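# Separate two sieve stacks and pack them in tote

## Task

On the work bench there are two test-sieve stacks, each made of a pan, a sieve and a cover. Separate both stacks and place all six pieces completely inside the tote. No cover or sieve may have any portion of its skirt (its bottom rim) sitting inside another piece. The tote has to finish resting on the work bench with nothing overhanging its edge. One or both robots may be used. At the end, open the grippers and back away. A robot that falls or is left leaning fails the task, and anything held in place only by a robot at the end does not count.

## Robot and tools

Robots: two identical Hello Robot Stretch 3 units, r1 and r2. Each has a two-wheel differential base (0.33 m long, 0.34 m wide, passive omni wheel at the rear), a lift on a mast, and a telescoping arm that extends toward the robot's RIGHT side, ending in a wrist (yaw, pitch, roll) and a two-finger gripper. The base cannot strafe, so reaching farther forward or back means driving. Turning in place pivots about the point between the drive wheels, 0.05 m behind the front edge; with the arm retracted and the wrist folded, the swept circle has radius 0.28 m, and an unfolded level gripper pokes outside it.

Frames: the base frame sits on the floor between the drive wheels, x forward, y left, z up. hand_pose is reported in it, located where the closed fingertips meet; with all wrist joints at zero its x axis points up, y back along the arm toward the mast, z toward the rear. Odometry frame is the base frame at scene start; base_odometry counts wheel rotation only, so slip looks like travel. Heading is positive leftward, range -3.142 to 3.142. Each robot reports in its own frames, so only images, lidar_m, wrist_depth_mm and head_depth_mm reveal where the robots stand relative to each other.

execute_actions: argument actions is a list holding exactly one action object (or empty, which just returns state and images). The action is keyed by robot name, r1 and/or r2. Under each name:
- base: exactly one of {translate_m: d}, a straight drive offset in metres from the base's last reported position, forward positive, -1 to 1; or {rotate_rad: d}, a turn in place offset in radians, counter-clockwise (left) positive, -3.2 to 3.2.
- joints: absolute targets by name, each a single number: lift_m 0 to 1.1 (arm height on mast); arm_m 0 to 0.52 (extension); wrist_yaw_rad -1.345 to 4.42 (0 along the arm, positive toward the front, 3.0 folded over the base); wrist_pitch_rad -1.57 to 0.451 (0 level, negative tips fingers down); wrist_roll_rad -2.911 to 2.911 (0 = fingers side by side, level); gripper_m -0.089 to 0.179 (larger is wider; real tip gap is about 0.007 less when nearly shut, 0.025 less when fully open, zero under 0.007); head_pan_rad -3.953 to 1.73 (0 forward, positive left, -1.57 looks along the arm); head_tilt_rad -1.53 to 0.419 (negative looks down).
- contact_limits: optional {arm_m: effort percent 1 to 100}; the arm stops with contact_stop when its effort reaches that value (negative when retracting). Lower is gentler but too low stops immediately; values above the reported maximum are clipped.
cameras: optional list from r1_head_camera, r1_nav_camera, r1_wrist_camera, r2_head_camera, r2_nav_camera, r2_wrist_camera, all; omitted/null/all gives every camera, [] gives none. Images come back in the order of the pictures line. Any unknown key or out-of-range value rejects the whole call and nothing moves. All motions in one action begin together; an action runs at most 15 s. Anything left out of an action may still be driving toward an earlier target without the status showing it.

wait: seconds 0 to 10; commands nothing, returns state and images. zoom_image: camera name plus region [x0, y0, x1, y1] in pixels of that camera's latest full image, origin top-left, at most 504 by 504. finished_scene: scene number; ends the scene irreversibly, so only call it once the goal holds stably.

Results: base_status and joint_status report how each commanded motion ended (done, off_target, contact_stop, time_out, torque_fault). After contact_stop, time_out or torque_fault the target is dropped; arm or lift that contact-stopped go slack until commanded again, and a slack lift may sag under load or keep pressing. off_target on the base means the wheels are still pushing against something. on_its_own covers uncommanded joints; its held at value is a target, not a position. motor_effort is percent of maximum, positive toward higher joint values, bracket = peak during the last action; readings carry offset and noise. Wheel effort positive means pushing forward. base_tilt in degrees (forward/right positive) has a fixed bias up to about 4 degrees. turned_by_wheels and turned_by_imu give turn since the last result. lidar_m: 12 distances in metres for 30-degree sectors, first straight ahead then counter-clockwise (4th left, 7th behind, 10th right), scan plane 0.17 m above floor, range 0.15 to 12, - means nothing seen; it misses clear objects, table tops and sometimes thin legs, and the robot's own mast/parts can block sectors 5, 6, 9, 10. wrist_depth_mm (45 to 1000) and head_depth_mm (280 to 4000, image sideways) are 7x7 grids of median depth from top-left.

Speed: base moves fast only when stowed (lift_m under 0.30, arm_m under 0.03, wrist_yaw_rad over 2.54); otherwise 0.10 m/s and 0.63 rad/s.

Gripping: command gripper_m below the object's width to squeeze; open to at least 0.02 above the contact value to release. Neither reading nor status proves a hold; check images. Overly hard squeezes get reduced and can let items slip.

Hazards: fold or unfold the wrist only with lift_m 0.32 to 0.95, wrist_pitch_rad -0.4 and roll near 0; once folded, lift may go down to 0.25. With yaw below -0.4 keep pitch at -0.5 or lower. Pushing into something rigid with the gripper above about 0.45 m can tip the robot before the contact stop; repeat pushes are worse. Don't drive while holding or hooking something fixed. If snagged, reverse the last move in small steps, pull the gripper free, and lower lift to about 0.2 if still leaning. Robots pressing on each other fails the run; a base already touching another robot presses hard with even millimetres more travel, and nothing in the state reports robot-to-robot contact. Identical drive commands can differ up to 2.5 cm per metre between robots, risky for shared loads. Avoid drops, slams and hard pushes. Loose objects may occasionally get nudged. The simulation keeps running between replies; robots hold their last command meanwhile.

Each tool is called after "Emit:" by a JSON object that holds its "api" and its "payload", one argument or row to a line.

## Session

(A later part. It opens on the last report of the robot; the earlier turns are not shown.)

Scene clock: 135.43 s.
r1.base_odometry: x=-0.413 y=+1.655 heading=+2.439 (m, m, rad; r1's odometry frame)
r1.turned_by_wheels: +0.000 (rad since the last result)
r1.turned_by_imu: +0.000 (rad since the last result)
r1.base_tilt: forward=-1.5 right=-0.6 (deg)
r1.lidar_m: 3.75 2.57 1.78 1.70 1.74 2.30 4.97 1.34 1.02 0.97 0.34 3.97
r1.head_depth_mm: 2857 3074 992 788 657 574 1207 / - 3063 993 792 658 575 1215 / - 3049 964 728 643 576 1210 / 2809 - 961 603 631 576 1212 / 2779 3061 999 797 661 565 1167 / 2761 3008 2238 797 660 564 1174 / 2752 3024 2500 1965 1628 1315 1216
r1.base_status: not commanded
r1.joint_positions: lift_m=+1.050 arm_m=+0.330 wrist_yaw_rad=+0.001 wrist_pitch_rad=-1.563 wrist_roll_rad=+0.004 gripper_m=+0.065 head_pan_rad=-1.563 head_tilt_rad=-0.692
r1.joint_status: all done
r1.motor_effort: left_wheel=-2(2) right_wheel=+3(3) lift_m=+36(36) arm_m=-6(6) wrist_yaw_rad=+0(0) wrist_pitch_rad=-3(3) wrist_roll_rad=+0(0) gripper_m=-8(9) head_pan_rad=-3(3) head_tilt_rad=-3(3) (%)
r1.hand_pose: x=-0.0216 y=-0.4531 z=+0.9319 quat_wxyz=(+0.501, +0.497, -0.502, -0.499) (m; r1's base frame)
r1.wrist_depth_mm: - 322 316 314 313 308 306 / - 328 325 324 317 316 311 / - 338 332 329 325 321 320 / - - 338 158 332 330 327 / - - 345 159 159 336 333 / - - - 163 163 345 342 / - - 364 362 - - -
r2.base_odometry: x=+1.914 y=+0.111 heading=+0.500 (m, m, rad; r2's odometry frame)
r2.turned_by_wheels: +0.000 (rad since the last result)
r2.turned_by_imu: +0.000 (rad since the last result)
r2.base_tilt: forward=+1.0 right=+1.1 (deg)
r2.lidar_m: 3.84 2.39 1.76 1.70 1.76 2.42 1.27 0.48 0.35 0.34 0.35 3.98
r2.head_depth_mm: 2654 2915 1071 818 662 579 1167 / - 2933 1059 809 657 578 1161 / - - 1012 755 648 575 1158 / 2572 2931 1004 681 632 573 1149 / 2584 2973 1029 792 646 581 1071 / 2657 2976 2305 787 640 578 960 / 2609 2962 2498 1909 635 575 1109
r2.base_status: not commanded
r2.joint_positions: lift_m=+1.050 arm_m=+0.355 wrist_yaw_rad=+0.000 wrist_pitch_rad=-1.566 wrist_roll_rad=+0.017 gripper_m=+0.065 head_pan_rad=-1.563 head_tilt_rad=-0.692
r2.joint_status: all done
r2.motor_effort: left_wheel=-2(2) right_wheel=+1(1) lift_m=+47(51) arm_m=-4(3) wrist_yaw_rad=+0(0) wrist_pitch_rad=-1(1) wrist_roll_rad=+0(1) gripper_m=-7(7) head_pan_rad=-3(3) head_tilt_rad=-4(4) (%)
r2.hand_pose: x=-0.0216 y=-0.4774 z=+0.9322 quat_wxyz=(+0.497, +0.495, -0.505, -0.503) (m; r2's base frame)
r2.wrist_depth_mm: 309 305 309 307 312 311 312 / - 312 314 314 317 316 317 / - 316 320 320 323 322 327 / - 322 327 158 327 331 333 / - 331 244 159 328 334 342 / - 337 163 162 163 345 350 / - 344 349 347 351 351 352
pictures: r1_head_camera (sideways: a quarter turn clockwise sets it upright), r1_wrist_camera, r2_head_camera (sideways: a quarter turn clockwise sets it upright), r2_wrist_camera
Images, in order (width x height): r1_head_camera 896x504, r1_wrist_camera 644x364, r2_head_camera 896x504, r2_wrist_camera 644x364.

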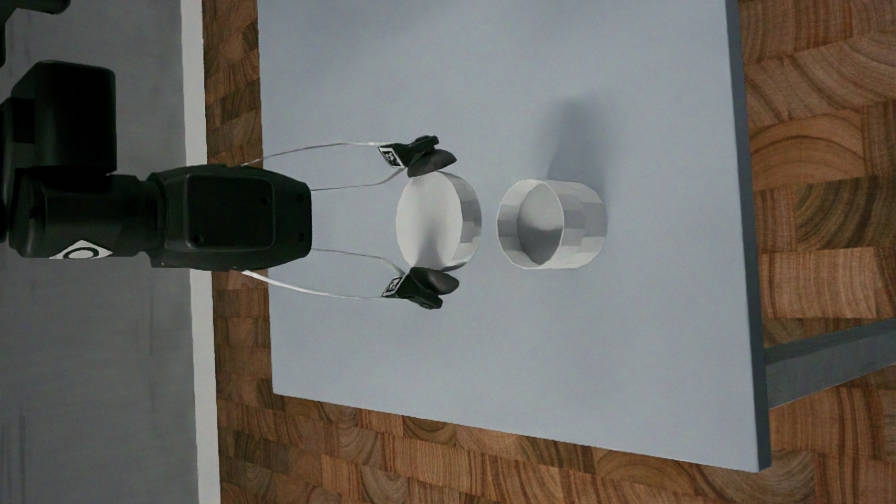

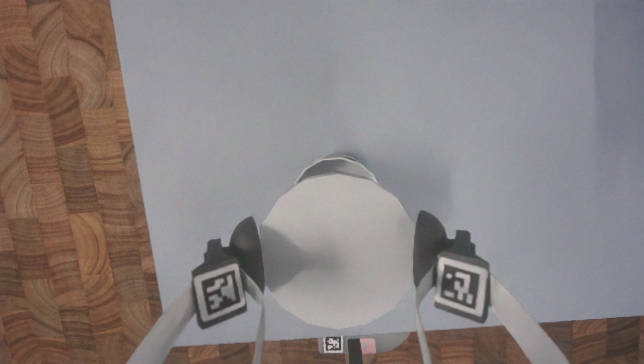

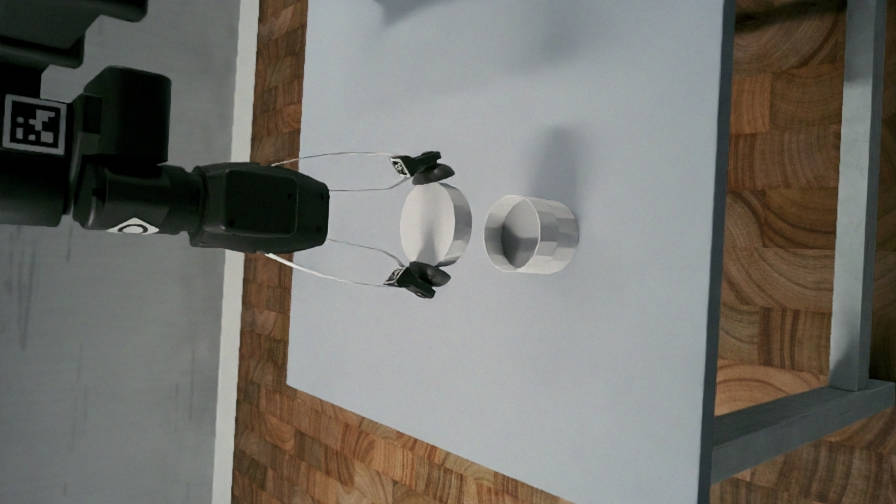

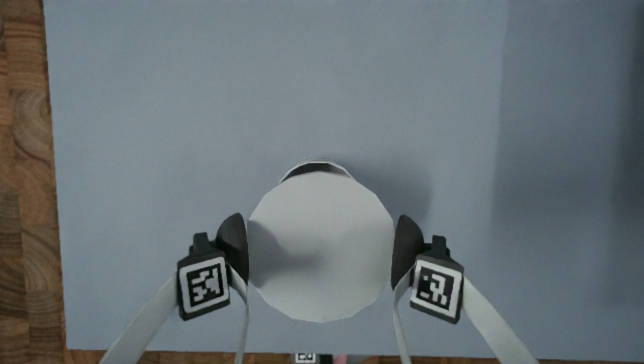

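Emit:
{"api": "execute_actions", "payload": {
  "actions": [
    {"r1":{"base":{"translate_m":-0.5},"joints":{"lift_m":1.09}},"r2":{"base":{"translate_m":-0.45},"joints":{"lift_m":1.09}}}
  ],
  "cameras": ["r1_wrist_camera","r2_wrist_camera","r1_head_camera","r2_head_camera"]
}}

Scene clock: 147.47 s.
r1.base_odometry: x=-0.031 y=+1.332 heading=+2.439 (m, m, rad; r1's odometry frame)
r1.turned_by_wheels: +0.000 (rad since the last result)
r1.turned_by_imu: +0.002 (rad since the last result)
r1.base_tilt: forward=-1.6 right=-0.4 (deg)
r1.lidar_m: 4.27 2.53 1.77 1.68 1.72 2.26 4.46 0.87 1.06 1.00 1.03 0.68
r1.head_depth_mm: 2860 3136 994 728 657 600 1208 / 2889 3105 894 709 659 600 1212 / - 3070 962 685 659 601 1212 / 2812 3012 960 671 662 589 1212 / 2812 3076 964 754 663 589 1214 / 2769 3044 1001 797 661 590 1213 / 2744 3034 1006 798 663 590 1215
r1.base_status: done
r1.joint_positions: lift_m=+1.090 arm_m=+0.330 wrist_yaw_rad=+0.001 wrist_pitch_rad=-1.563 wrist_roll_rad=+0.004 gripper_m=+0.065 head_pan_rad=-1.563 head_tilt_rad=-0.692
r1.joint_status: all done
r1.motor_effort: left_wheel=-2(7) right_wheel=+3(4) lift_m=+35(36) arm_m=-5(6) wrist_yaw_rad=+0(1) wrist_pitch_rad=-3(3) wrist_roll_rad=+0(0) gripper_m=-8(8) head_pan_rad=-3(3) head_tilt_rad=-4(3) (%)
r1.hand_pose: x=-0.0216 y=-0.4531 z=+0.9719 quat_wxyz=(+0.501, +0.497, -0.502, -0.499) (m; r1's base frame)
r1.wrist_depth_mm: 364 358 340 350 347 319 343 / 371 367 363 357 355 331 350 / 379 375 371 311 279 298 360 / 389 386 380 158 374 370 362 / 399 393 387 160 159 378 375 / 410 400 - 163 162 - - / - - - - - - -
r2.base_odometry: x=+1.519 y=-0.104 heading=+0.500 (m, m, rad; r2's odometry frame)
r2.turned_by_wheels: +0.000 (rad since the last result)
r2.turned_by_imu: -0.001 (rad since the last result)
r2.base_tilt: forward=+1.0 right=+1.2 (deg)
r2.lidar_m: 4.29 2.39 1.76 1.70 1.77 2.43 4.42 0.48 0.35 0.34 0.35 0.48
r2.head_depth_mm: 2571 2896 1079 820 659 579 1157 / 2710 2863 1023 756 643 577 1156 / - - 935 752 641 574 1150 / 2584 2913 933 749 642 572 1149 / 2623 2941 1028 740 645 581 1147 / 2593 3010 1019 788 639 578 1076 / 2587 3003 1008 776 636 576 1084
r2.base_status: done
r2.joint_positions: lift_m=+1.090 arm_m=+0.355 wrist_yaw_rad=+0.000 wrist_pitch_rad=-1.566 wrist_roll_rad=+0.017 gripper_m=+0.065 head_pan_rad=-1.563 head_tilt_rad=-0.692
r2.joint_status: all done
r2.motor_effort: left_wheel=-2(6) right_wheel=+1(3) lift_m=+47(50) arm_m=-4(4) wrist_yaw_rad=+0(0) wrist_pitch_rad=-1(1) wrist_roll_rad=+1(0) gripper_m=-6(6) head_pan_rad=-3(3) head_tilt_rad=-4(3) (%)
r2.hand_pose: x=-0.0216 y=-0.4774 z=+0.9722 quat_wxyz=(+0.497, +0.495, -0.505, -0.503) (m; r2's base frame)
r2.wrist_depth_mm: 342 341 340 343 346 289 354 / 347 344 347 348 350 315 354 / 356 357 354 358 360 310 364 / 362 365 302 157 364 311 374 / 373 369 221 159 285 380 380 / 373 378 161 162 162 387 386 / - - - 387 - 399 399
pictures: r1_head_camera (sideways: a quarter turn clockwise sets it upright), r1_wrist_camera, r2_head_camera (sideways: a quarter turn clockwise sets it upright), r2_wrist_camera
Images, in order (width x height): r1_head_camera 896x504, r1_wrist_camera 644x364, r2_head_camera 896x504, r2_wrist_camera 644x364.

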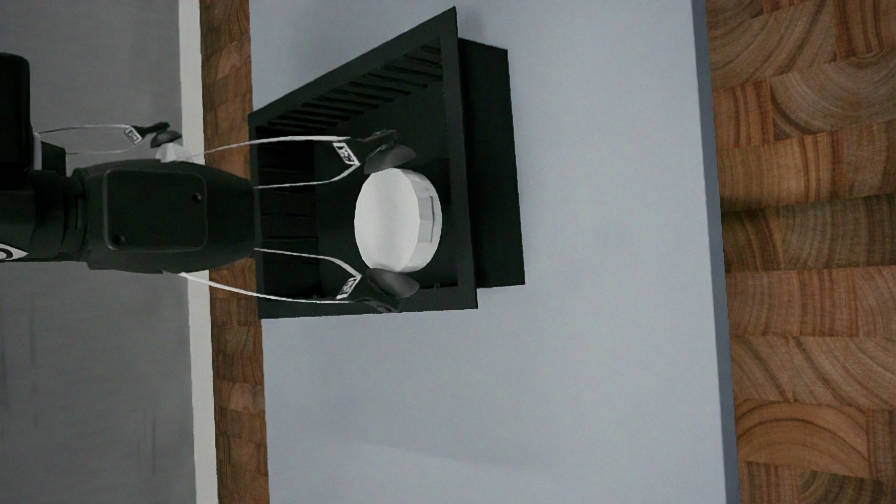

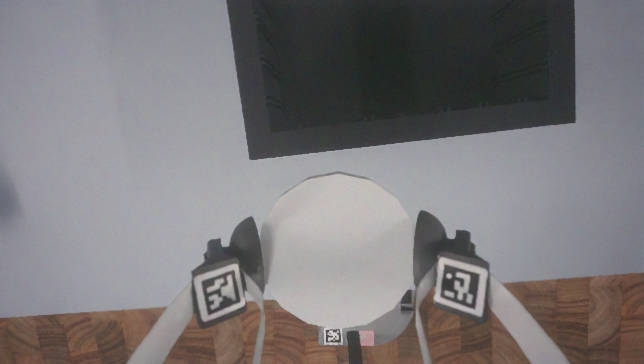

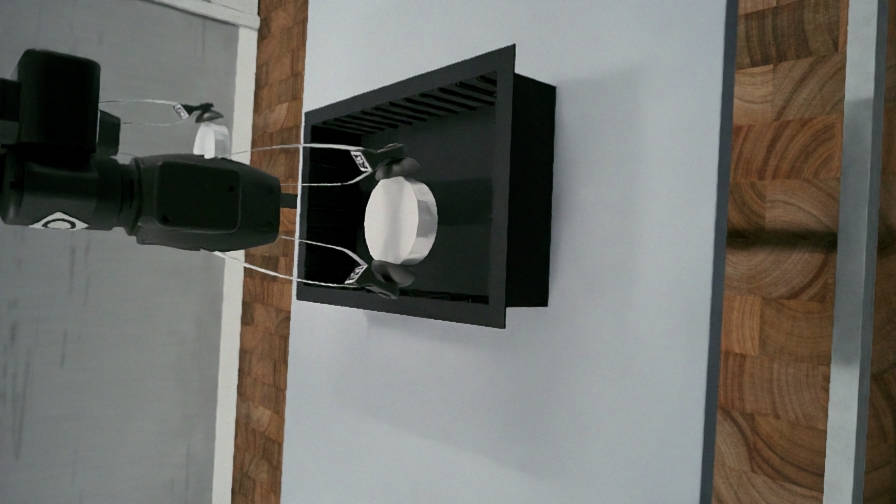

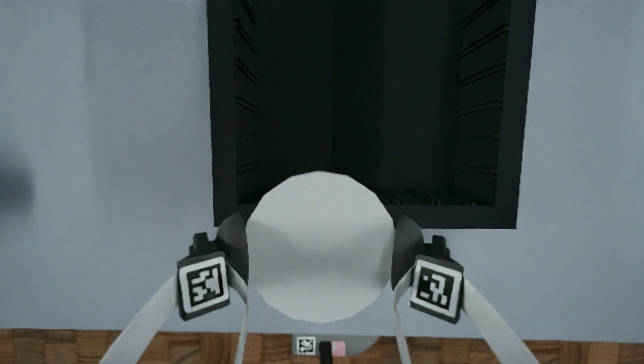

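Emit:
{"api": "execute_actions", "payload": {
  "actions": [
    {"r1":{"joints":{"arm_m":0.465}},"r2":{"joints":{"arm_m":0.41}}}
  ],
  "cameras": ["r1_wrist_camera","r2_wrist_camera","r1_head_camera","r2_head_camera"]
}}

Scene clock: 169.87 s.
r1.base_odometry: x=-0.031 y=+1.332 heading=+2.439 (m, m, rad; r1's odometry frame)
r1.turned_by_wheels: +0.000 (rad since the last result)
r1.turned_by_imu: +0.001 (rad since the last result)
r1.base_tilt: forward=-1.5 right=-0.5 (deg)
r1.lidar_m: 4.26 2.53 1.77 1.68 1.72 2.26 4.45 0.87 1.05 1.00 1.02 0.68
r1.head_depth_mm: 2880 3135 992 727 657 598 1204 / 2836 3041 923 712 660 601 1209 / 729 2884 925 789 659 599 1208 / 2800 3061 895 791 661 589 1211 / 2813 3046 934 749 661 588 1218 / 2808 3048 997 796 663 589 1213 / 2772 3041 1000 797 659 590 1215
r1.base_status: not commanded
r1.joint_positions: lift_m=+1.090 arm_m=+0.465 wrist_yaw_rad=+0.001 wrist_pitch_rad=-1.563 wrist_roll_rad=+0.004 gripper_m=+0.065 head_pan_rad=-1.563 head_tilt_rad=-0.692
r1.joint_status: all done
r1.motor_effort: left_wheel=-2(2) right_wheel=+3(3) lift_m=+36(35) arm_m=+6(7) wrist_yaw_rad=+0(0) wrist_pitch_rad=-3(3) wrist_roll_rad=+0(0) gripper_m=-8(8) head_pan_rad=-3(3) head_tilt_rad=-4(3) (%)
r1.hand_pose: x=-0.0216 y=-0.5875 z=+0.9719 quat_wxyz=(+0.501, +0.497, -0.502, -0.499) (m; r1's base frame)
r1.wrist_depth_mm: 362 358 339 350 349 301 340 / 371 368 356 357 353 312 351 / 377 374 370 367 363 319 356 / 388 382 379 158 370 331 366 / 399 393 387 159 159 314 373 / 408 403 - 163 163 340 383 / 419 417 412 404 401 397 391
r2.base_odometry: x=+1.519 y=-0.104 heading=+0.500 (m, m, rad; r2's odometry frame)
r2.turned_by_wheels: +0.000 (rad since the last result)
r2.turned_by_imu: -0.001 (rad since the last result)
r2.base_tilt: forward=+1.0 right=+1.1 (deg)
r2.lidar_m: 4.30 2.40 1.76 1.70 1.76 2.42 4.41 0.48 0.35 0.34 0.35 0.48
r2.head_depth_mm: 2581 2927 1078 819 660 582 1158 / 604 2874 982 753 641 579 1153 / - 2870 916 801 643 573 1153 / 2594 2923 919 795 646 570 1153 / 2622 2981 1029 740 644 579 1144 / 2612 2965 1021 790 640 579 1073 / 2651 2970 1012 781 637 575 1088
r2.base_status: not commanded
r2.joint_positions: lift_m=+1.090 arm_m=+0.410 wrist_yaw_rad=+0.000 wrist_pitch_rad=-1.566 wrist_roll_rad=+0.017 gripper_m=+0.065 head_pan_rad=-1.563 head_tilt_rad=-0.692
r2.joint_status: all done
r2.motor_effort: left_wheel=-2(2) right_wheel=+1(1) lift_m=+47(47) arm_m=+4(3) wrist_yaw_rad=+0(0) wrist_pitch_rad=-1(1) wrist_roll_rad=+1(1) gripper_m=-6(6) head_pan_rad=-3(3) head_tilt_rad=-4(4) (%)
r2.hand_pose: x=-0.0216 y=-0.5318 z=+0.9722 quat_wxyz=(+0.497, +0.495, -0.505, -0.503) (m; r2's base frame)
r2.wrist_depth_mm: 340 343 343 342 341 285 350 / 347 352 350 350 351 311 358 / 353 358 358 356 356 308 365 / 360 363 358 158 365 306 371 / 369 371 223 159 348 330 379 / 378 382 161 162 163 386 385 / 384 387 387 391 393 395 393
pictures: r1_head_camera (sideways: a quarter turn clockwise sets it upright), r1_wrist_camera, r2_head_camera (sideways: a quarter turn clockwise sets it upright), r2_wrist_camera
Images, in order (width x height): r1_head_camera 896x504, r1_wrist_camera 644x364, r2_head_camera 896x504, r2_wrist_camera 644x364.

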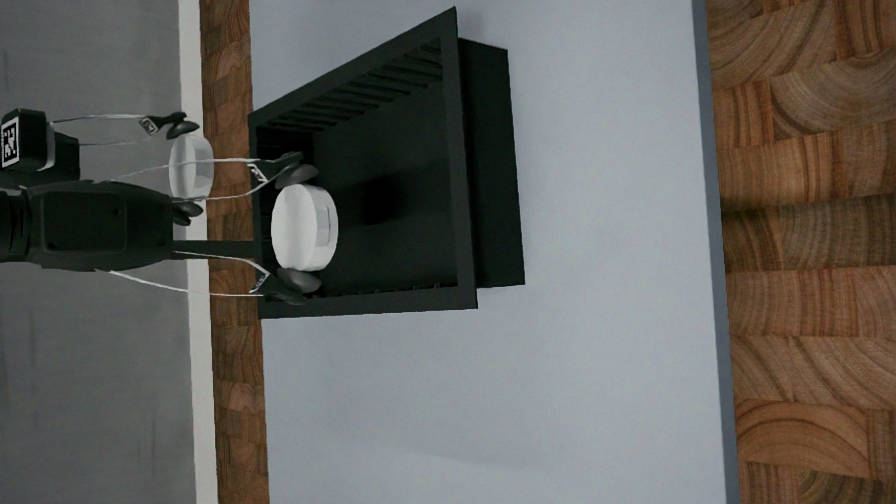

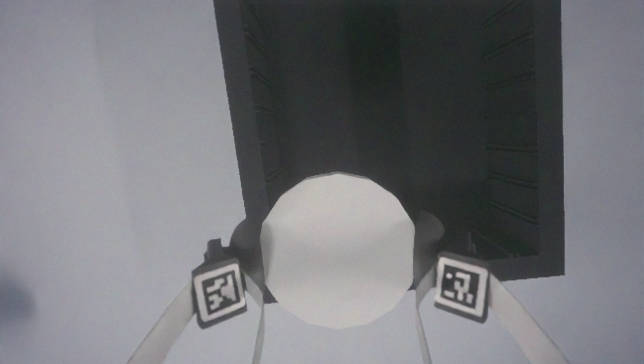

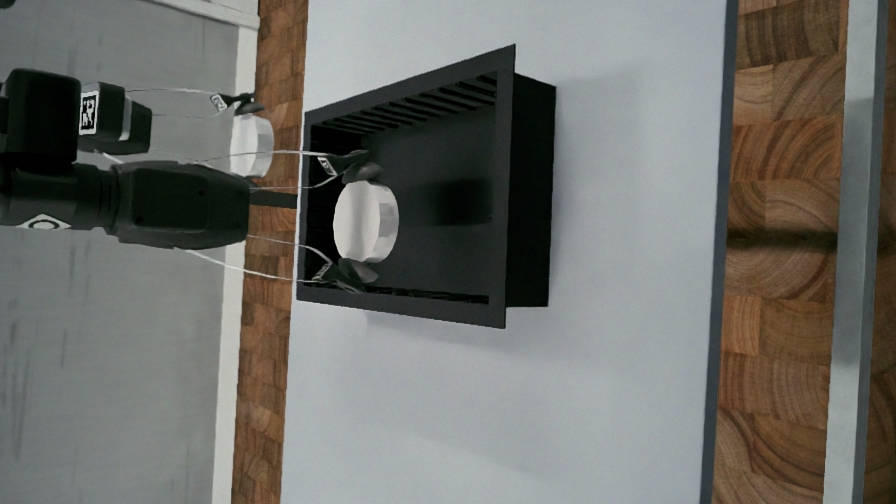

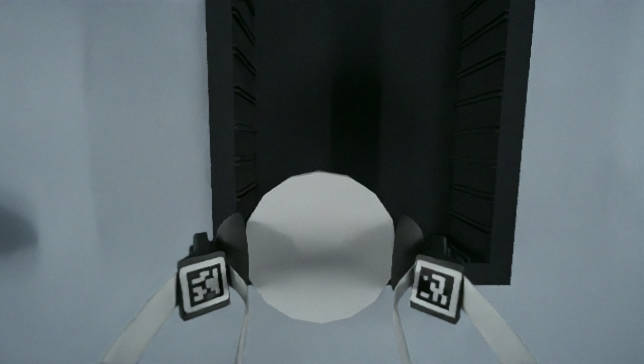

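Emit:
{"api": "execute_actions", "payload": {
  "actions": [
    {"r1":{"base":{"translate_m":-0.015},"joints":{"lift_m":0.91}},"r2":{"joints":{"lift_m":0.915}}}
  ],
  "cameras": ["r1_wrist_camera","r2_wrist_camera"]
}}

Scene clock: 176.70 s.
r1.base_odometry: x=-0.019 y=+1.322 heading=+2.439 (m, m, rad; r1's odometry frame)
r1.turned_by_wheels: +0.000 (rad since the last result)
r1.turned_by_imu: +0.001 (rad since the last result)
r1.base_tilt: forward=-1.6 right=-0.4 (deg)
r1.lidar_m: 4.26 2.53 1.77 1.68 1.72 2.26 4.46 0.86 1.05 1.00 1.02 0.70
r1.head_depth_mm: 2816 3157 - 698 658 599 1210 / 2815 - 890 712 659 601 1209 / 705 - 927 706 658 601 1212 / 770 2967 938 741 661 589 1212 / 2759 3079 932 753 662 589 1216 / 2782 3077 1002 797 662 591 1215 / 2789 3087 1003 797 662 589 1219
r1.base_status: done
r1.joint_positions: lift_m=+0.910 arm_m=+0.465 wrist_yaw_rad=+0.001 wrist_pitch_rad=-1.563 wrist_roll_rad=+0.004 gripper_m=+0.065 head_pan_rad=-1.563 head_tilt_rad=-0.692
r1.joint_status: all done
r1.motor_effort: left_wheel=-3(8) right_wheel=+2(5) lift_m=+19(33) arm_m=+5(6) wrist_yaw_rad=+0(0) wrist_pitch_rad=-3(3) wrist_roll_rad=+0(0) gripper_m=-9(8) head_pan_rad=-3(3) head_tilt_rad=-4(3) (%)
r1.hand_pose: x=-0.0216 y=-0.5875 z=+0.7926 quat_wxyz=(+0.501, +0.497, -0.502, -0.499) (m; r1's base frame)
r1.wrist_depth_mm: 106 140 180 178 177 175 172 / 102 137 183 182 179 178 176 / 104 133 188 186 184 183 181 / 105 129 192 157 188 187 185 / 109 125 183 159 159 191 189 / 112 121 - 163 163 194 193 / 213 114 197 194 193 182 177
r2.base_odometry: x=+1.519 y=-0.104 heading=+0.500 (m, m, rad; r2's odometry frame)
r2.turned_by_wheels: +0.000 (rad since the last result)
r2.turned_by_imu: -0.001 (rad since the last result)
r2.base_tilt: forward=+1.0 right=+1.2 (deg)
r2.lidar_m: 4.30 2.40 1.76 1.70 1.77 2.43 4.41 0.48 0.35 0.34 0.35 0.48
r2.head_depth_mm: 2598 2876 - - 642 580 1163 / 2635 2782 878 757 641 578 1160 / 1018 656 908 802 641 573 1156 / 2469 2916 935 794 645 571 1145 / 2610 2950 1030 742 645 580 1138 / 2603 2914 1024 786 639 579 1077 / 2641 2988 1009 782 637 575 1091
r2.base_status: not commanded
r2.joint_positions: lift_m=+0.915 arm_m=+0.410 wrist_yaw_rad=+0.000 wrist_pitch_rad=-1.566 wrist_roll_rad=+0.017 gripper_m=+0.065 head_pan_rad=-1.563 head_tilt_rad=-0.692
r2.joint_status: all done
r2.motor_effort: left_wheel=-2(2) right_wheel=+1(1) lift_m=+37(42) arm_m=+4(4) wrist_yaw_rad=+0(1) wrist_pitch_rad=-1(1) wrist_roll_rad=+0(0) gripper_m=-6(7) head_pan_rad=-3(3) head_tilt_rad=-4(4) (%)
r2.hand_pose: x=-0.0216 y=-0.5318 z=+0.7975 quat_wxyz=(+0.497, +0.495, -0.505, -0.503) (m; r2's base frame)
r2.wrist_depth_mm: 97 126 178 180 179 182 181 / 98 126 181 182 183 184 180 / 100 126 186 186 187 188 180 / 102 127 188 157 191 192 180 / 105 127 165 159 193 195 179 / 107 119 162 162 163 201 180 / 109 138 176 168 177 178 169
pictures: r1_wrist_camera, r2_wrist_camera
Images, in order (width x height): r1_wrist_camera 644x364, r2_wrist_camera 644x364.

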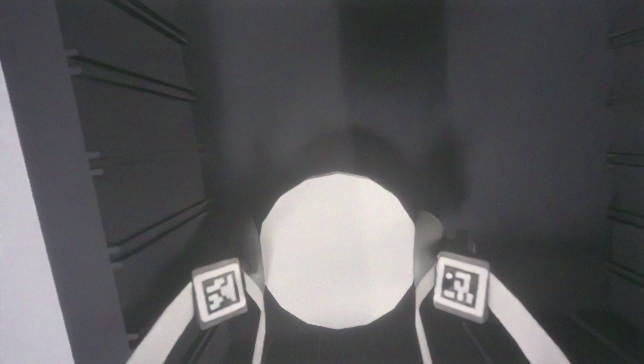

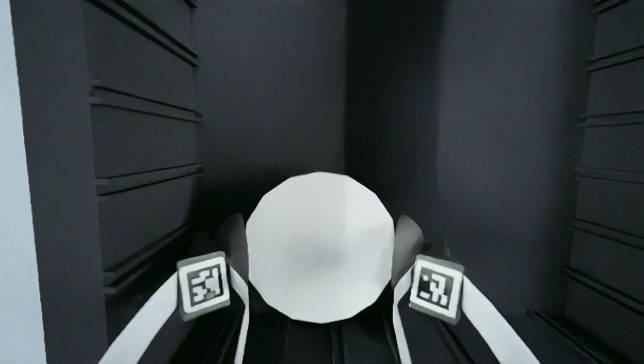

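Emit:
{"api": "execute_actions", "payload": {
  "actions": [
    {"r1":{"joints":{"lift_m":0.904}},"r2":{"joints":{"lift_m":0.908}}}
  ],
  "cameras": []
}}

Emit:
{"api": "execute_actions", "payload": {
  "actions": [
    {"r1":{"joints":{"gripper_m":0.105}},"r2":{"joints":{"gripper_m":0.105}}}
  ],
  "cameras": []
}}

Emit:
{"api": "execute_actions", "payload": {
  "actions": [
    {"r1":{"joints":{"lift_m":1.0}},"r2":{"joints":{"lift_m":1.0}}}
  ],
  "cameras": []
}}

Emit:
{"api": "execute_actions", "payload": {
  "actions": [
    {"r1":{"base":{"translate_m":0.515},"joints":{"arm_m":0.33,"gripper_m":0.11}},"r2":{"base":{"translate_m":0.45},"joints":{"arm_m":0.355,"gripper_m":0.11}}}
  ],
  "cameras": ["r1_wrist_camera","r2_wrist_camera"]
}}

Scene clock: 185.27 s.
r1.base_odometry: x=-0.019 y=+1.322 heading=+2.439 (m, m, rad; r1's odometry frame)
r1.turned_by_wheels: +0.000 (rad since the last result)
r1.turned_by_imu: +0.001 (rad since the last result)
r1.base_tilt: forward=-1.3 right=-0.3 (deg)
r1.lidar_m: 4.28 2.52 1.77 1.68 1.72 2.26 4.46 0.86 1.06 1.00 1.03 0.70
r1.head_depth_mm: 2858 3096 - 700 650 599 1205 / 2804 - 892 712 658 600 1212 / 721 - 939 703 660 602 1211 / 764 3002 950 749 659 590 1211 / 2807 3036 935 754 660 590 1211 / 2768 3041 1004 796 660 589 1210 / 2784 3063 1003 799 663 590 1216
r1.base_status: not commanded
r1.joint_positions: lift_m=+0.904 arm_m=+0.465 wrist_yaw_rad=+0.001 wrist_pitch_rad=-1.563 wrist_roll_rad=+0.004 gripper_m=+0.065 head_pan_rad=-1.563 head_tilt_rad=-0.692
r1.joint_status: all done
r1.motor_effort: left_wheel=-2(2) right_wheel=+3(2) lift_m=+19(17) arm_m=+6(6) wrist_yaw_rad=+0(0) wrist_pitch_rad=-3(3) wrist_roll_rad=+0(0) gripper_m=-8(8) head_pan_rad=-3(3) head_tilt_rad=-3(4) (%)
r1.hand_pose: x=-0.0216 y=-0.5875 z=+0.7866 quat_wxyz=(+0.501, +0.497, -0.502, -0.499) (m; r1's base frame)
r1.wrist_depth_mm: 107 141 174 173 171 170 167 / 102 137 178 176 175 173 171 / 102 133 182 180 179 176 175 / 100 129 186 157 182 181 178 / 102 125 183 160 159 185 182 / 105 121 - 163 163 189 187 / 108 108 196 194 193 182 177
r2.base_odometry: x=+1.519 y=-0.104 heading=+0.500 (m, m, rad; r2's odometry frame)
r2.turned_by_wheels: +0.000 (rad since the last result)
r2.turned_by_imu: -0.001 (rad since the last result)
r2.base_tilt: forward=+1.0 right=+1.2 (deg)
r2.lidar_m: 4.28 2.40 1.76 1.70 1.76 2.43 4.39 0.48 0.35 0.34 0.35 0.48
r2.head_depth_mm: 2560 2900 - - 628 579 1161 / 2580 2782 872 757 642 578 1155 / 1168 662 916 800 642 574 1159 / 2465 2877 936 794 644 572 1145 / 2610 2998 1025 742 644 580 1138 / 2609 2929 1022 789 640 579 1082 / 2637 3034 1011 779 634 574 1087
r2.base_status: not commanded
r2.joint_positions: lift_m=+0.908 arm_m=+0.410 wrist_yaw_rad=+0.000 wrist_pitch_rad=-1.566 wrist_roll_rad=+0.017 gripper_m=+0.065 head_pan_rad=-1.563 head_tilt_rad=-0.692
r2.joint_status: all done
r2.motor_effort: left_wheel=-2(2) right_wheel=+1(1) lift_m=+37(35) arm_m=+4(5) wrist_yaw_rad=+0(0) wrist_pitch_rad=-1(1) wrist_roll_rad=+1(1) gripper_m=-6(6) head_pan_rad=-3(3) head_tilt_rad=-4(4) (%)
r2.hand_pose: x=-0.0216 y=-0.5318 z=+0.7905 quat_wxyz=(+0.497, +0.495, -0.505, -0.503) (m; r2's base frame)
r2.wrist_depth_mm: 95 125 171 173 174 174 174 / 92 126 177 176 177 178 177 / 96 126 178 179 180 181 181 / 96 126 182 157 183 184 180 / 98 127 165 159 186 190 179 / 99 119 161 162 164 191 179 / 101 138 175 168 176 180 170
pictures: none
No camera images: the call's "cameras" was empty. Leave "cameras" out to get every camera's image.

Scene clock: 186.33 s.
r1.base_odometry: x=-0.019 y=+1.322 heading=+2.439 (m, m, rad; r1's odometry frame)
r1.turned_by_wheels: +0.000 (rad since the last result)
r1.turned_by_imu: +0.000 (rad since the last result)
r1.base_tilt: forward=-1.4 right=-0.2 (deg)
r1.lidar_m: 4.28 2.53 1.77 1.68 1.71 2.26 4.45 0.86 1.06 1.00 1.03 0.70
r1.head_depth_mm: 2884 3185 - 699 648 598 1208 / 2786 - 891 708 660 600 1214 / 721 - 944 729 660 601 1207 / 766 3015 947 758 661 589 1212 / 2777 3028 930 731 660 590 1213 / 2738 3050 1007 796 661 590 1215 / 2783 3063 1004 798 663 589 1213
r1.base_status: not commanded
r1.joint_positions: lift_m=+0.904 arm_m=+0.465 wrist_yaw_rad=+0.001 wrist_pitch_rad=-1.563 wrist_roll_rad=+0.004 gripper_m=+0.105 head_pan_rad=-1.563 head_tilt_rad=-0.692
r1.joint_status: all done
r1.motor_effort: left_wheel=-3(3) right_wheel=+5(5) lift_m=+19(19) arm_m=+6(6) wrist_yaw_rad=+0(0) wrist_pitch_rad=-3(3) wrist_roll_rad=+0(0) gripper_m=+1(96) head_pan_rad=-3(3) head_tilt_rad=-4(4) (%)
r1.hand_pose: x=-0.0216 y=-0.5875 z=+0.7866 quat_wxyz=(+0.501, +0.497, -0.502, -0.499) (m; r1's base frame)
r1.wrist_depth_mm: 109 144 174 172 171 169 167 / 106 141 178 176 174 173 171 / 104 139 182 180 178 177 174 / 105 136 186 164 183 181 178 / 103 132 188 166 175 185 182 / 104 124 171 170 190 188 186 / 107 116 197 196 194 186 177
r2.base_odometry: x=+1.519 y=-0.104 heading=+0.500 (m, m, rad; r2's odometry frame)
r2.turned_by_wheels: +0.000 (rad since the last result)
r2.turned_by_imu: +0.000 (rad since the last result)
r2.base_tilt: forward=+0.9 right=+1.2 (deg)
r2.lidar_m: 4.29 2.40 1.77 1.70 1.76 2.43 4.41 0.48 0.35 0.34 0.35 0.48
r2.head_depth_mm: 2567 2942 - - 626 579 1165 / 2594 2827 894 758 640 578 1159 / 1167 662 934 800 647 573 1157 / 2498 2883 925 781 646 572 1142 / 2595 2936 1030 738 647 579 1146 / 2617 2972 1016 786 641 578 1079 / 2641 2955 1010 781 635 577 1090
r2.base_status: not commanded
r2.joint_positions: lift_m=+0.908 arm_m=+0.410 wrist_yaw_rad=+0.000 wrist_pitch_rad=-1.566 wrist_roll_rad=+0.017 gripper_m=+0.105 head_pan_rad=-1.563 head_tilt_rad=-0.692
r2.joint_status: all done
r2.motor_effort: left_wheel=-2(3) right_wheel=+1(2) lift_m=+37(37) arm_m=+4(4) wrist_yaw_rad=+0(1) wrist_pitch_rad=-1(1) wrist_roll_rad=+1(1) gripper_m=+1(80) head_pan_rad=-3(3) head_tilt_rad=-4(4) (%)
r2.hand_pose: x=-0.0216 y=-0.5318 z=+0.7905 quat_wxyz=(+0.497, +0.495, -0.505, -0.503) (m; r2's base frame)
r2.wrist_depth_mm: 96 126 172 173 174 174 174 / 94 127 175 177 178 176 177 / 98 129 179 179 180 180 178 / 96 132 181 162 184 185 176 / 98 130 165 164 186 189 175 / 100 118 191 168 192 193 174 / 102 149 167 170 174 172 165
pictures: none
No camera images: the call's "cameras" was empty. Leave "cameras" out to get every camera's image.

Scene clock: 188.03 s.
r1.base_odometry: x=-0.019 y=+1.322 heading=+2.439 (m, m, rad; r1's odometry frame)
r1.turned_by_wheels: +0.000 (rad since the last result)
r1.turned_by_imu: +0.000 (rad since the last result)
r1.base_tilt: forward=-1.5 right=-0.4 (deg)
r1.lidar_m: 4.28 2.52 1.77 1.68 1.72 2.26 4.47 0.86 1.06 1.00 1.03 0.70
r1.head_depth_mm: - 3155 994 749 657 600 1204 / 2911 3075 893 706 658 601 1212 / - 3008 951 789 658 601 1207 / 1393 2999 961 757 662 588 1215 / 2789 3036 931 732 661 590 1219 / 2784 3059 1003 794 662 591 1217 / 2754 3070 1004 798 663 590 1214
r1.base_status: not commanded
r1.joint_positions: lift_m=+1.000 arm_m=+0.465 wrist_yaw_rad=+0.001 wrist_pitch_rad=-1.563 wrist_roll_rad=+0.004 gripper_m=+0.105 head_pan_rad=-1.563 head_tilt_rad=-0.692
r1.joint_status: all done
r1.motor_effort: left_wheel=-2(3) right_wheel=+3(5) lift_m=+35(36) arm_m=+5(5) wrist_yaw_rad=+0(0) wrist_pitch_rad=-3(3) wrist_roll_rad=+0(0) gripper_m=+0(1) head_pan_rad=-3(3) head_tilt_rad=-4(4) (%)
r1.hand_pose: x=-0.0216 y=-0.5875 z=+0.8819 quat_wxyz=(+0.501, +0.497, -0.502, -0.499) (m; r1's base frame)
r1.wrist_depth_mm: 273 269 263 263 262 257 180 / 279 275 269 269 267 263 183 / 285 281 265 275 272 269 186 / 292 289 251 261 279 275 199 / 300 297 278 266 286 280 202 / 307 307 267 275 264 248 205 / 315 313 213 210 208 205 203
r2.base_odometry: x=+1.519 y=-0.104 heading=+0.500 (m, m, rad; r2's odometry frame)
r2.turned_by_wheels: +0.000 (rad since the last result)
r2.turned_by_imu: +0.000 (rad since the last result)
r2.base_tilt: forward=+0.9 right=+1.1 (deg)
r2.lidar_m: 4.29 2.40 1.76 1.70 1.76 2.43 4.42 0.48 0.35 0.34 0.35 0.48
r2.head_depth_mm: 2492 - 1072 819 662 580 1164 / 2430 3060 951 753 642 577 1162 / 588 - 938 790 645 573 1153 / 2590 2975 939 792 647 570 1143 / 2632 2919 1030 741 643 581 1144 / 2624 2957 1021 787 638 579 1072 / 2624 2985 1011 780 635 575 1087
r2.base_status: not commanded
r2.joint_positions: lift_m=+1.000 arm_m=+0.410 wrist_yaw_rad=+0.000 wrist_pitch_rad=-1.566 wrist_roll_rad=+0.017 gripper_m=+0.105 head_pan_rad=-1.563 head_tilt_rad=-0.692
r2.joint_status: all done
r2.motor_effort: left_wheel=-2(2) right_wheel=+2(1) lift_m=+46(48) arm_m=+5(4) wrist_yaw_rad=+0(0) wrist_pitch_rad=-1(1) wrist_roll_rad=+0(1) gripper_m=+1(1) head_pan_rad=-3(3) head_tilt_rad=-4(4) (%)
r2.hand_pose: x=-0.0216 y=-0.5318 z=+0.8822 quat_wxyz=(+0.497, +0.495, -0.505, -0.503) (m; r2's base frame)
r2.wrist_depth_mm: 258 259 248 260 260 261 182 / 263 263 256 264 265 262 189 / 269 269 262 269 272 264 197 / 275 273 269 254 277 259 195 / 279 277 279 256 279 255 203 / 283 286 221 230 225 224 289 / 291 291 200 200 201 203 298
pictures: none
No camera images: the call's "cameras" was empty. Leave "cameras" out to get every camera's image.

Scene clock: 194.13 s.
r1.base_odometry: x=-0.413 y=+1.655 heading=+2.439 (m, m, rad; r1's odometry frame)
r1.turned_by_wheels: +0.000 (rad since the last result)
r1.turned_by_imu: +0.001 (rad since the last result)
r1.base_tilt: forward=-1.3 right=-0.5 (deg)
r1.lidar_m: 3.76 2.57 1.78 1.71 1.75 2.30 4.96 1.34 1.03 0.97 0.33 3.98
r1.head_depth_mm: - 3021 991 793 657 574 1202 / - 3041 995 791 659 576 1209 / - - 961 794 644 576 1208 / 2774 3111 966 796 630 575 1214 / 2803 3038 1001 793 661 565 1166 / 2743 3045 1081 795 663 565 1174 / 2722 3012 2485 1981 1655 1316 1222
r1.base_status: done
r1.joint_positions: lift_m=+1.000 arm_m=+0.330 wrist_yaw_rad=+0.001 wrist_pitch_rad=-1.563 wrist_roll_rad=+0.004 gripper_m=+0.110 head_pan_rad=-1.563 head_tilt_rad=-0.692
r1.joint_status: all done
r1.motor_effort: left_wheel=-2(3) right_wheel=+2(9) lift_m=+35(35) arm_m=-5(6) wrist_yaw_rad=+0(0) wrist_pitch_rad=-3(3) wrist_roll_rad=+0(0) gripper_m=+0(37) head_pan_rad=-3(2) head_tilt_rad=-3(3) (%)
r1.hand_pose: x=-0.0216 y=-0.4531 z=+0.8819 quat_wxyz=(+0.501, +0.497, -0.502, -0.499) (m; r1's base frame)
r1.wrist_depth_mm: - 271 270 264 264 262 258 / - 277 275 272 269 267 265 / - 283 281 277 276 273 271 / - 291 286 252 281 279 277 / - 300 293 255 288 285 283 / - - 302 299 298 - 290 / - - 309 307 303 301 297
r2.base_odometry: x=+1.914 y=+0.111 heading=+0.500 (m, m, rad; r2's odometry frame)
r2.turned_by_wheels: +0.000 (rad since the last result)
r2.turned_by_imu: -0.002 (rad since the last result)
r2.base_tilt: forward=+1.0 right=+1.1 (deg)
r2.lidar_m: 3.85 2.40 1.76 1.70 1.77 2.43 1.27 0.48 0.35 0.34 0.35 4.01
r2.head_depth_mm: 2542 - 1056 820 660 581 1162 / 2455 2950 1058 814 657 577 1167 / 2514 - 1034 805 650 575 1151 / 2592 2957 1063 798 631 572 1154 / 2633 2941 1035 796 645 581 1082 / 2604 2928 2315 787 642 582 962 / 2649 2942 2458 1903 634 576 1115
r2.base_status: done
r2.joint_positions: lift_m=+1.000 arm_m=+0.355 wrist_yaw_rad=+0.000 wrist_pitch_rad=-1.566 wrist_roll_rad=+0.017 gripper_m=+0.110 head_pan_rad=-1.563 head_tilt_rad=-0.692
r2.joint_status: all done
r2.motor_effort: left_wheel=-2(3) right_wheel=+1(4) lift_m=+46(46) arm_m=-3(2) wrist_yaw_rad=+0(0) wrist_pitch_rad=-1(1) wrist_roll_rad=+1(0) gripper_m=+0(34) head_pan_rad=-3(3) head_tilt_rad=-4(5) (%)
r2.hand_pose: x=-0.0216 y=-0.4774 z=+0.8822 quat_wxyz=(+0.497, +0.495, -0.505, -0.503) (m; r2's base frame)
r2.wrist_depth_mm: 259 261 261 262 264 263 267 / 264 267 266 267 269 267 270 / 269 271 271 273 274 273 277 / 275 275 276 244 277 281 281 / 278 282 283 248 281 287 285 / 285 287 288 287 290 291 293 / 291 292 294 296 297 299 298
pictures: r1_wrist_camera, r2_wrist_camera
Images, in order (width x height): r1_wrist_camera 644x364, r2_wrist_camera 644x364.

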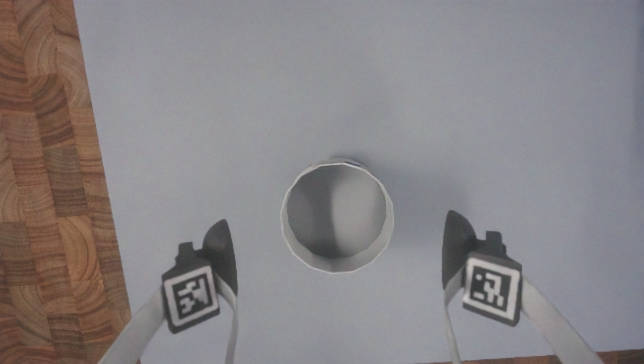

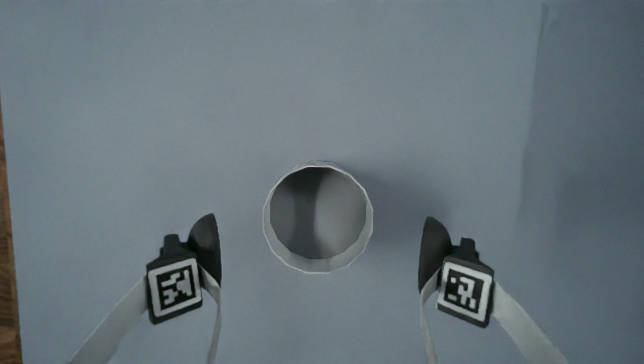

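Emit:
{"api": "execute_actions", "payload": {
  "actions": [
    {"r1":{"joints":{"lift_m":0.924}},"r2":{"joints":{"lift_m":0.929}}}
  ],
  "cameras": []
}}

Emit:
{"api": "execute_actions", "payload": {
  "actions": [
    {"r1":{"joints":{"gripper_m":0.065}},"r2":{"joints":{"gripper_m":0.065}}}
  ],
  "cameras": []
}}

Emit:
{"api": "execute_actions", "payload": {
  "actions": [
    {"r1":{"joints":{"lift_m":1.04}},"r2":{"joints":{"lift_m":1.04}}}
  ],
  "cameras": ["r1_head_camera","r2_head_camera"]
}}

Scene clock: 203.60 s.
r1.base_odometry: x=-0.413 y=+1.655 heading=+2.439 (m, m, rad; r1's odometry frame)
r1.turned_by_wheels: +0.000 (rad since the last result)
r1.turned_by_imu: +0.001 (rad since the last result)
r1.base_tilt: forward=-1.4 right=-0.5 (deg)
r1.lidar_m: 3.76 2.57 1.78 1.70 1.75 2.29 4.95 1.34 1.03 0.97 0.33 3.97
r1.head_depth_mm: 2811 3092 - 769 658 573 1205 / 2803 - 963 794 657 575 1212 / 2807 - - 772 632 576 1213 / 2796 3036 999 771 630 576 1212 / 2792 3052 995 796 660 565 1174 / 2731 3036 1084 796 662 565 1168 / 2715 3016 2479 1965 1623 1307 1211
r1.base_status: not commanded
r1.joint_positions: lift_m=+0.924 arm_m=+0.330 wrist_yaw_rad=+0.001 wrist_pitch_rad=-1.563 wrist_roll_rad=+0.004 gripper_m=+0.110 head_pan_rad=-1.563 head_tilt_rad=-0.692
r1.joint_status: all done
r1.motor_effort: left_wheel=-2(2) right_wheel=+2(2) lift_m=+18(32) arm_m=-5(6) wrist_yaw_rad=+0(0) wrist_pitch_rad=-3(3) wrist_roll_rad=+0(0) gripper_m=+1(0) head_pan_rad=-2(3) head_tilt_rad=-4(4) (%)
r1.hand_pose: x=-0.0216 y=-0.4531 z=+0.8067 quat_wxyz=(+0.501, +0.497, -0.502, -0.499) (m; r1's base frame)
r1.wrist_depth_mm: 199 197 196 194 192 190 189 / 204 202 200 198 197 194 193 / 208 207 205 203 201 198 198 / 214 211 210 175 204 204 201 / 220 217 213 177 177 207 207 / - 223 219 181 180 - 212 / - 229 226 224 221 218 216
r2.base_odometry: x=+1.914 y=+0.111 heading=+0.500 (m, m, rad; r2's odometry frame)
r2.turned_by_wheels: +0.000 (rad since the last result)
r2.turned_by_imu: -0.001 (rad since the last result)
r2.base_tilt: forward=+1.0 right=+1.1 (deg)
r2.lidar_m: 3.83 2.40 1.76 1.69 1.77 2.42 1.27 0.48 0.35 0.34 0.35 4.02
r2.head_depth_mm: 2565 2844 - 788 640 580 1160 / 2567 2840 980 810 657 577 1156 / 2575 2836 971 793 644 575 1156 / 2601 2924 1066 775 631 572 1142 / 2601 2964 1029 792 643 581 1081 / 2610 2966 2326 785 641 578 964 / 2623 3027 2464 1913 635 575 1107
r2.base_status: not commanded
r2.joint_positions: lift_m=+0.929 arm_m=+0.355 wrist_yaw_rad=+0.000 wrist_pitch_rad=-1.566 wrist_roll_rad=+0.017 gripper_m=+0.110 head_pan_rad=-1.563 head_tilt_rad=-0.692
r2.joint_status: all done
r2.motor_effort: left_wheel=-2(2) right_wheel=+1(1) lift_m=+37(44) arm_m=-4(4) wrist_yaw_rad=-1(0) wrist_pitch_rad=-1(1) wrist_roll_rad=+1(1) gripper_m=+1(0) head_pan_rad=-3(3) head_tilt_rad=-4(4) (%)
r2.hand_pose: x=-0.0216 y=-0.4774 z=+0.8115 quat_wxyz=(+0.497, +0.495, -0.505, -0.503) (m; r2's base frame)
r2.wrist_depth_mm: 193 194 195 195 195 197 197 / 195 197 197 198 200 202 202 / 199 200 202 203 204 205 204 / 204 205 205 174 209 209 209 / 208 208 177 177 211 214 214 / 212 212 213 179 215 219 218 / 214 218 220 220 221 222 223
pictures: none
No camera images: the call's "cameras" was empty. Leave "cameras" out to get every camera's image.

Scene clock: 204.53 s.
r1.base_odometry: x=-0.413 y=+1.655 heading=+2.439 (m, m, rad; r1's odometry frame)
r1.turned_by_wheels: +0.000 (rad since the last result)
r1.turned_by_imu: +0.000 (rad since the last result)
r1.base_tilt: forward=-1.5 right=-0.5 (deg)
r1.lidar_m: 3.77 2.57 1.78 1.71 1.75 2.30 4.96 1.34 1.03 0.97 0.33 3.97
r1.head_depth_mm: 2840 3093 - 768 657 575 1207 / 2832 - 957 790 659 574 1210 / 2793 - - 771 631 575 1212 / 2821 3058 1000 760 630 575 1211 / 2762 3030 998 796 661 565 1171 / 2728 3074 1083 797 662 565 1164 / 2755 2987 2472 1974 1629 1307 1213
r1.base_status: not commanded
r1.joint_positions: lift_m=+0.924 arm_m=+0.330 wrist_yaw_rad=+0.001 wrist_pitch_rad=-1.563 wrist_roll_rad=+0.004 gripper_m=+0.066 head_pan_rad=-1.563 head_tilt_rad=-0.692
r1.joint_status: all done
r1.motor_effort: left_wheel=-2(2) right_wheel=+3(3) lift_m=+19(19) arm_m=-6(5) wrist_yaw_rad=+0(0) wrist_pitch_rad=-3(3) wrist_roll_rad=+0(0) gripper_m=-11(100) head_pan_rad=-3(3) head_tilt_rad=-3(4) (%)
r1.hand_pose: x=-0.0216 y=-0.4531 z=+0.8066 quat_wxyz=(+0.501, +0.497, -0.502, -0.499) (m; r1's base frame)
r1.wrist_depth_mm: 199 198 195 194 192 191 189 / 204 203 200 198 197 195 193 / 210 207 204 203 200 199 198 / 214 212 210 175 205 204 202 / 221 217 213 176 176 209 206 / - 221 167 180 178 213 211 / - 228 225 223 220 220 217
r2.base_odometry: x=+1.914 y=+0.111 heading=+0.500 (m, m, rad; r2's odometry frame)
r2.turned_by_wheels: +0.000 (rad since the last result)
r2.turned_by_imu: +0.000 (rad since the last result)
r2.base_tilt: forward=+1.0 right=+1.2 (deg)
r2.lidar_m: 3.85 2.39 1.76 1.70 1.76 2.42 1.27 0.48 0.35 0.34 0.35 4.00
r2.head_depth_mm: 2589 2928 - 788 645 581 1162 / 2591 2805 982 809 657 577 1160 / 2555 2769 968 782 637 575 1154 / 2620 2905 1062 773 630 571 1152 / 2610 2987 1027 792 644 580 1080 / 2635 2995 2293 787 637 578 964 / 2594 2970 2471 1924 636 575 1116
r2.base_status: not commanded
r2.joint_positions: lift_m=+0.929 arm_m=+0.355 wrist_yaw_rad=+0.000 wrist_pitch_rad=-1.566 wrist_roll_rad=+0.017 gripper_m=+0.065 head_pan_rad=-1.563 head_tilt_rad=-0.692
r2.joint_status: all done
r2.motor_effort: left_wheel=-2(2) right_wheel=+1(1) lift_m=+37(37) arm_m=-4(4) wrist_yaw_rad=+0(1) wrist_pitch_rad=-2(1) wrist_roll_rad=+1(0) gripper_m=-9(82) head_pan_rad=-4(3) head_tilt_rad=-4(4) (%)
r2.hand_pose: x=-0.0216 y=-0.4774 z=+0.8115 quat_wxyz=(+0.497, +0.495, -0.505, -0.503) (m; r2's base frame)
r2.wrist_depth_mm: 192 192 193 194 196 196 197 / 195 197 198 199 200 201 201 / 199 201 201 202 204 204 204 / 203 205 205 173 208 208 210 / 208 209 176 175 210 213 215 / 212 213 176 179 169 218 218 / 216 217 219 220 222 222 222
pictures: none
No camera images: the call's "cameras" was empty. Leave "cameras" out to get every camera's image.

Scene clock: 206.43 s.
r1.base_odometry: x=-0.413 y=+1.655 heading=+2.439 (m, m, rad; r1's odometry frame)
r1.turned_by_wheels: +0.000 (rad since the last result)
r1.turned_by_imu: +0.000 (rad since the last result)
r1.base_tilt: forward=-1.4 right=-0.2 (deg)
r1.lidar_m: 3.75 2.57 1.78 1.71 1.75 2.30 4.96 1.34 1.02 0.97 0.33 3.97
r1.head_depth_mm: 2899 3105 993 792 657 575 1211 / - 3099 994 792 657 574 1211 / - 3058 959 585 660 576 1210 / 2787 3047 932 584 658 576 1213 / 2806 3028 1000 797 661 566 1173 / 2744 3089 1081 798 662 566 1170 / 2733 2979 2473 1986 1638 1306 1213
r1.base_status: not commanded
r1.joint_positions: lift_m=+1.040 arm_m=+0.330 wrist_yaw_rad=+0.001 wrist_pitch_rad=-1.563 wrist_roll_rad=+0.004 gripper_m=+0.066 head_pan_rad=-1.563 head_tilt_rad=-0.692
r1.joint_status: all done
r1.motor_effort: left_wheel=-2(2) right_wheel=+3(3) lift_m=+36(37) arm_m=-6(5) wrist_yaw_rad=+0(0) wrist_pitch_rad=-3(3) wrist_roll_rad=+0(0) gripper_m=-11(11) head_pan_rad=-3(3) head_tilt_rad=-3(4) (%)
r1.hand_pose: x=-0.0216 y=-0.4531 z=+0.9219 quat_wxyz=(+0.501, +0.497, -0.502, -0.499) (m; r1's base frame)
r1.wrist_depth_mm: - 310 307 304 302 297 296 / - 317 314 311 307 304 303 / - 327 321 320 314 312 309 / - 333 329 174 321 318 316 / - - 334 177 176 325 323 / - - 168 180 178 333 331 / - - 358 173 349 - -
r2.base_odometry: x=+1.914 y=+0.111 heading=+0.500 (m, m, rad; r2's odometry frame)
r2.turned_by_wheels: +0.000 (rad since the last result)
r2.turned_by_imu: +0.000 (rad since the last result)
r2.base_tilt: forward=+0.9 right=+1.2 (deg)
r2.lidar_m: 3.85 2.40 1.76 1.70 1.76 2.43 1.27 0.48 0.35 0.34 0.35 4.00
r2.head_depth_mm: - 2945 1077 818 659 581 1163 / - 3029 1070 811 657 577 1160 / - - 985 754 651 574 1162 / 2604 2974 995 600 633 571 1147 / 2587 2931 1028 794 643 583 1080 / 2630 2953 2275 787 639 578 964 / 2663 2952 2494 1899 635 574 1110
r2.base_status: not commanded
r2.joint_positions: lift_m=+1.040 arm_m=+0.355 wrist_yaw_rad=+0.000 wrist_pitch_rad=-1.566 wrist_roll_rad=+0.017 gripper_m=+0.065 head_pan_rad=-1.563 head_tilt_rad=-0.692
r2.joint_status: all done
r2.motor_effort: left_wheel=-2(2) right_wheel=+1(1) lift_m=+47(49) arm_m=-3(4) wrist_yaw_rad=+0(1) wrist_pitch_rad=-1(1) wrist_roll_rad=+1(0) gripper_m=-8(9) head_pan_rad=-4(3) head_tilt_rad=-4(3) (%)
r2.hand_pose: x=-0.0216 y=-0.4774 z=+0.9222 quat_wxyz=(+0.497, +0.495, -0.505, -0.503) (m; r2's base frame)
r2.wrist_depth_mm: 296 299 297 298 300 303 302 / 301 303 302 302 308 306 311 / 307 307 307 311 312 312 318 / - 316 317 174 320 321 319 / - 320 176 176 323 327 324 / - 325 175 179 170 334 338 / - 333 334 341 341 341 342
pictures: r1_head_camera (sideways: a quarter turn clockwise sets it upright), r2_head_camera (sideways: a quarter turn clockwise sets it upright)
Images, in order (width x height): r1_head_camera 896x504, r2_head_camera 896x504.

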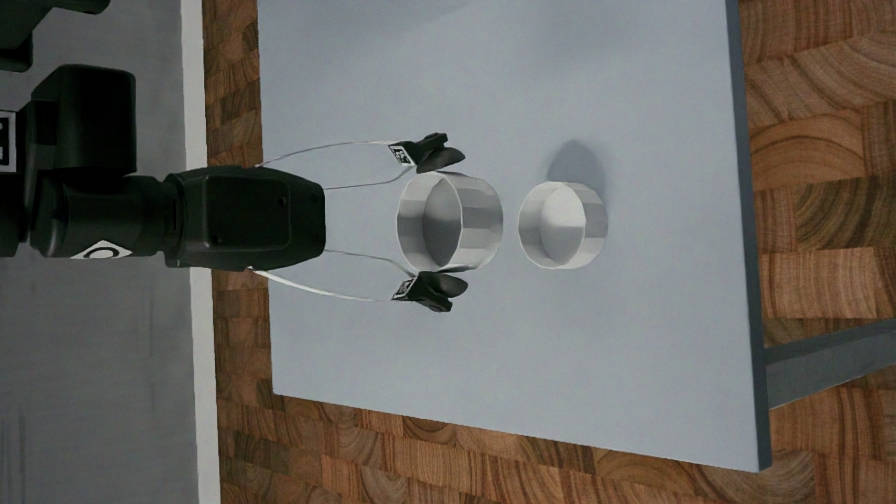

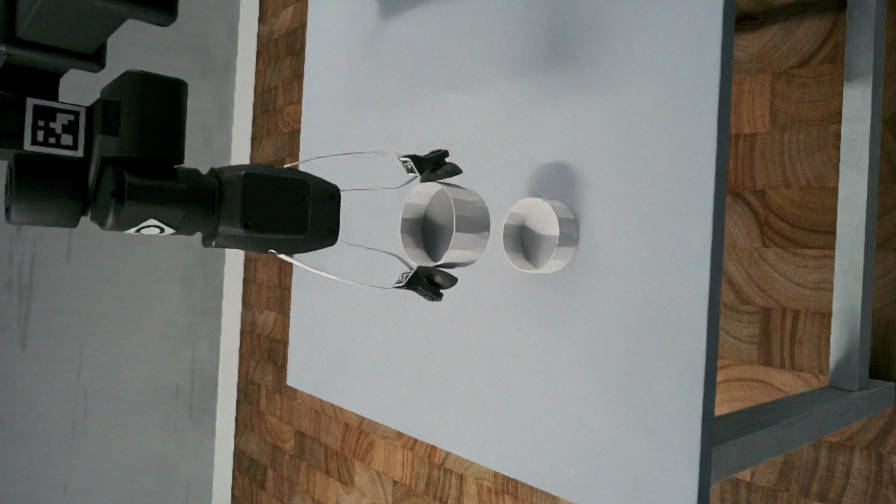

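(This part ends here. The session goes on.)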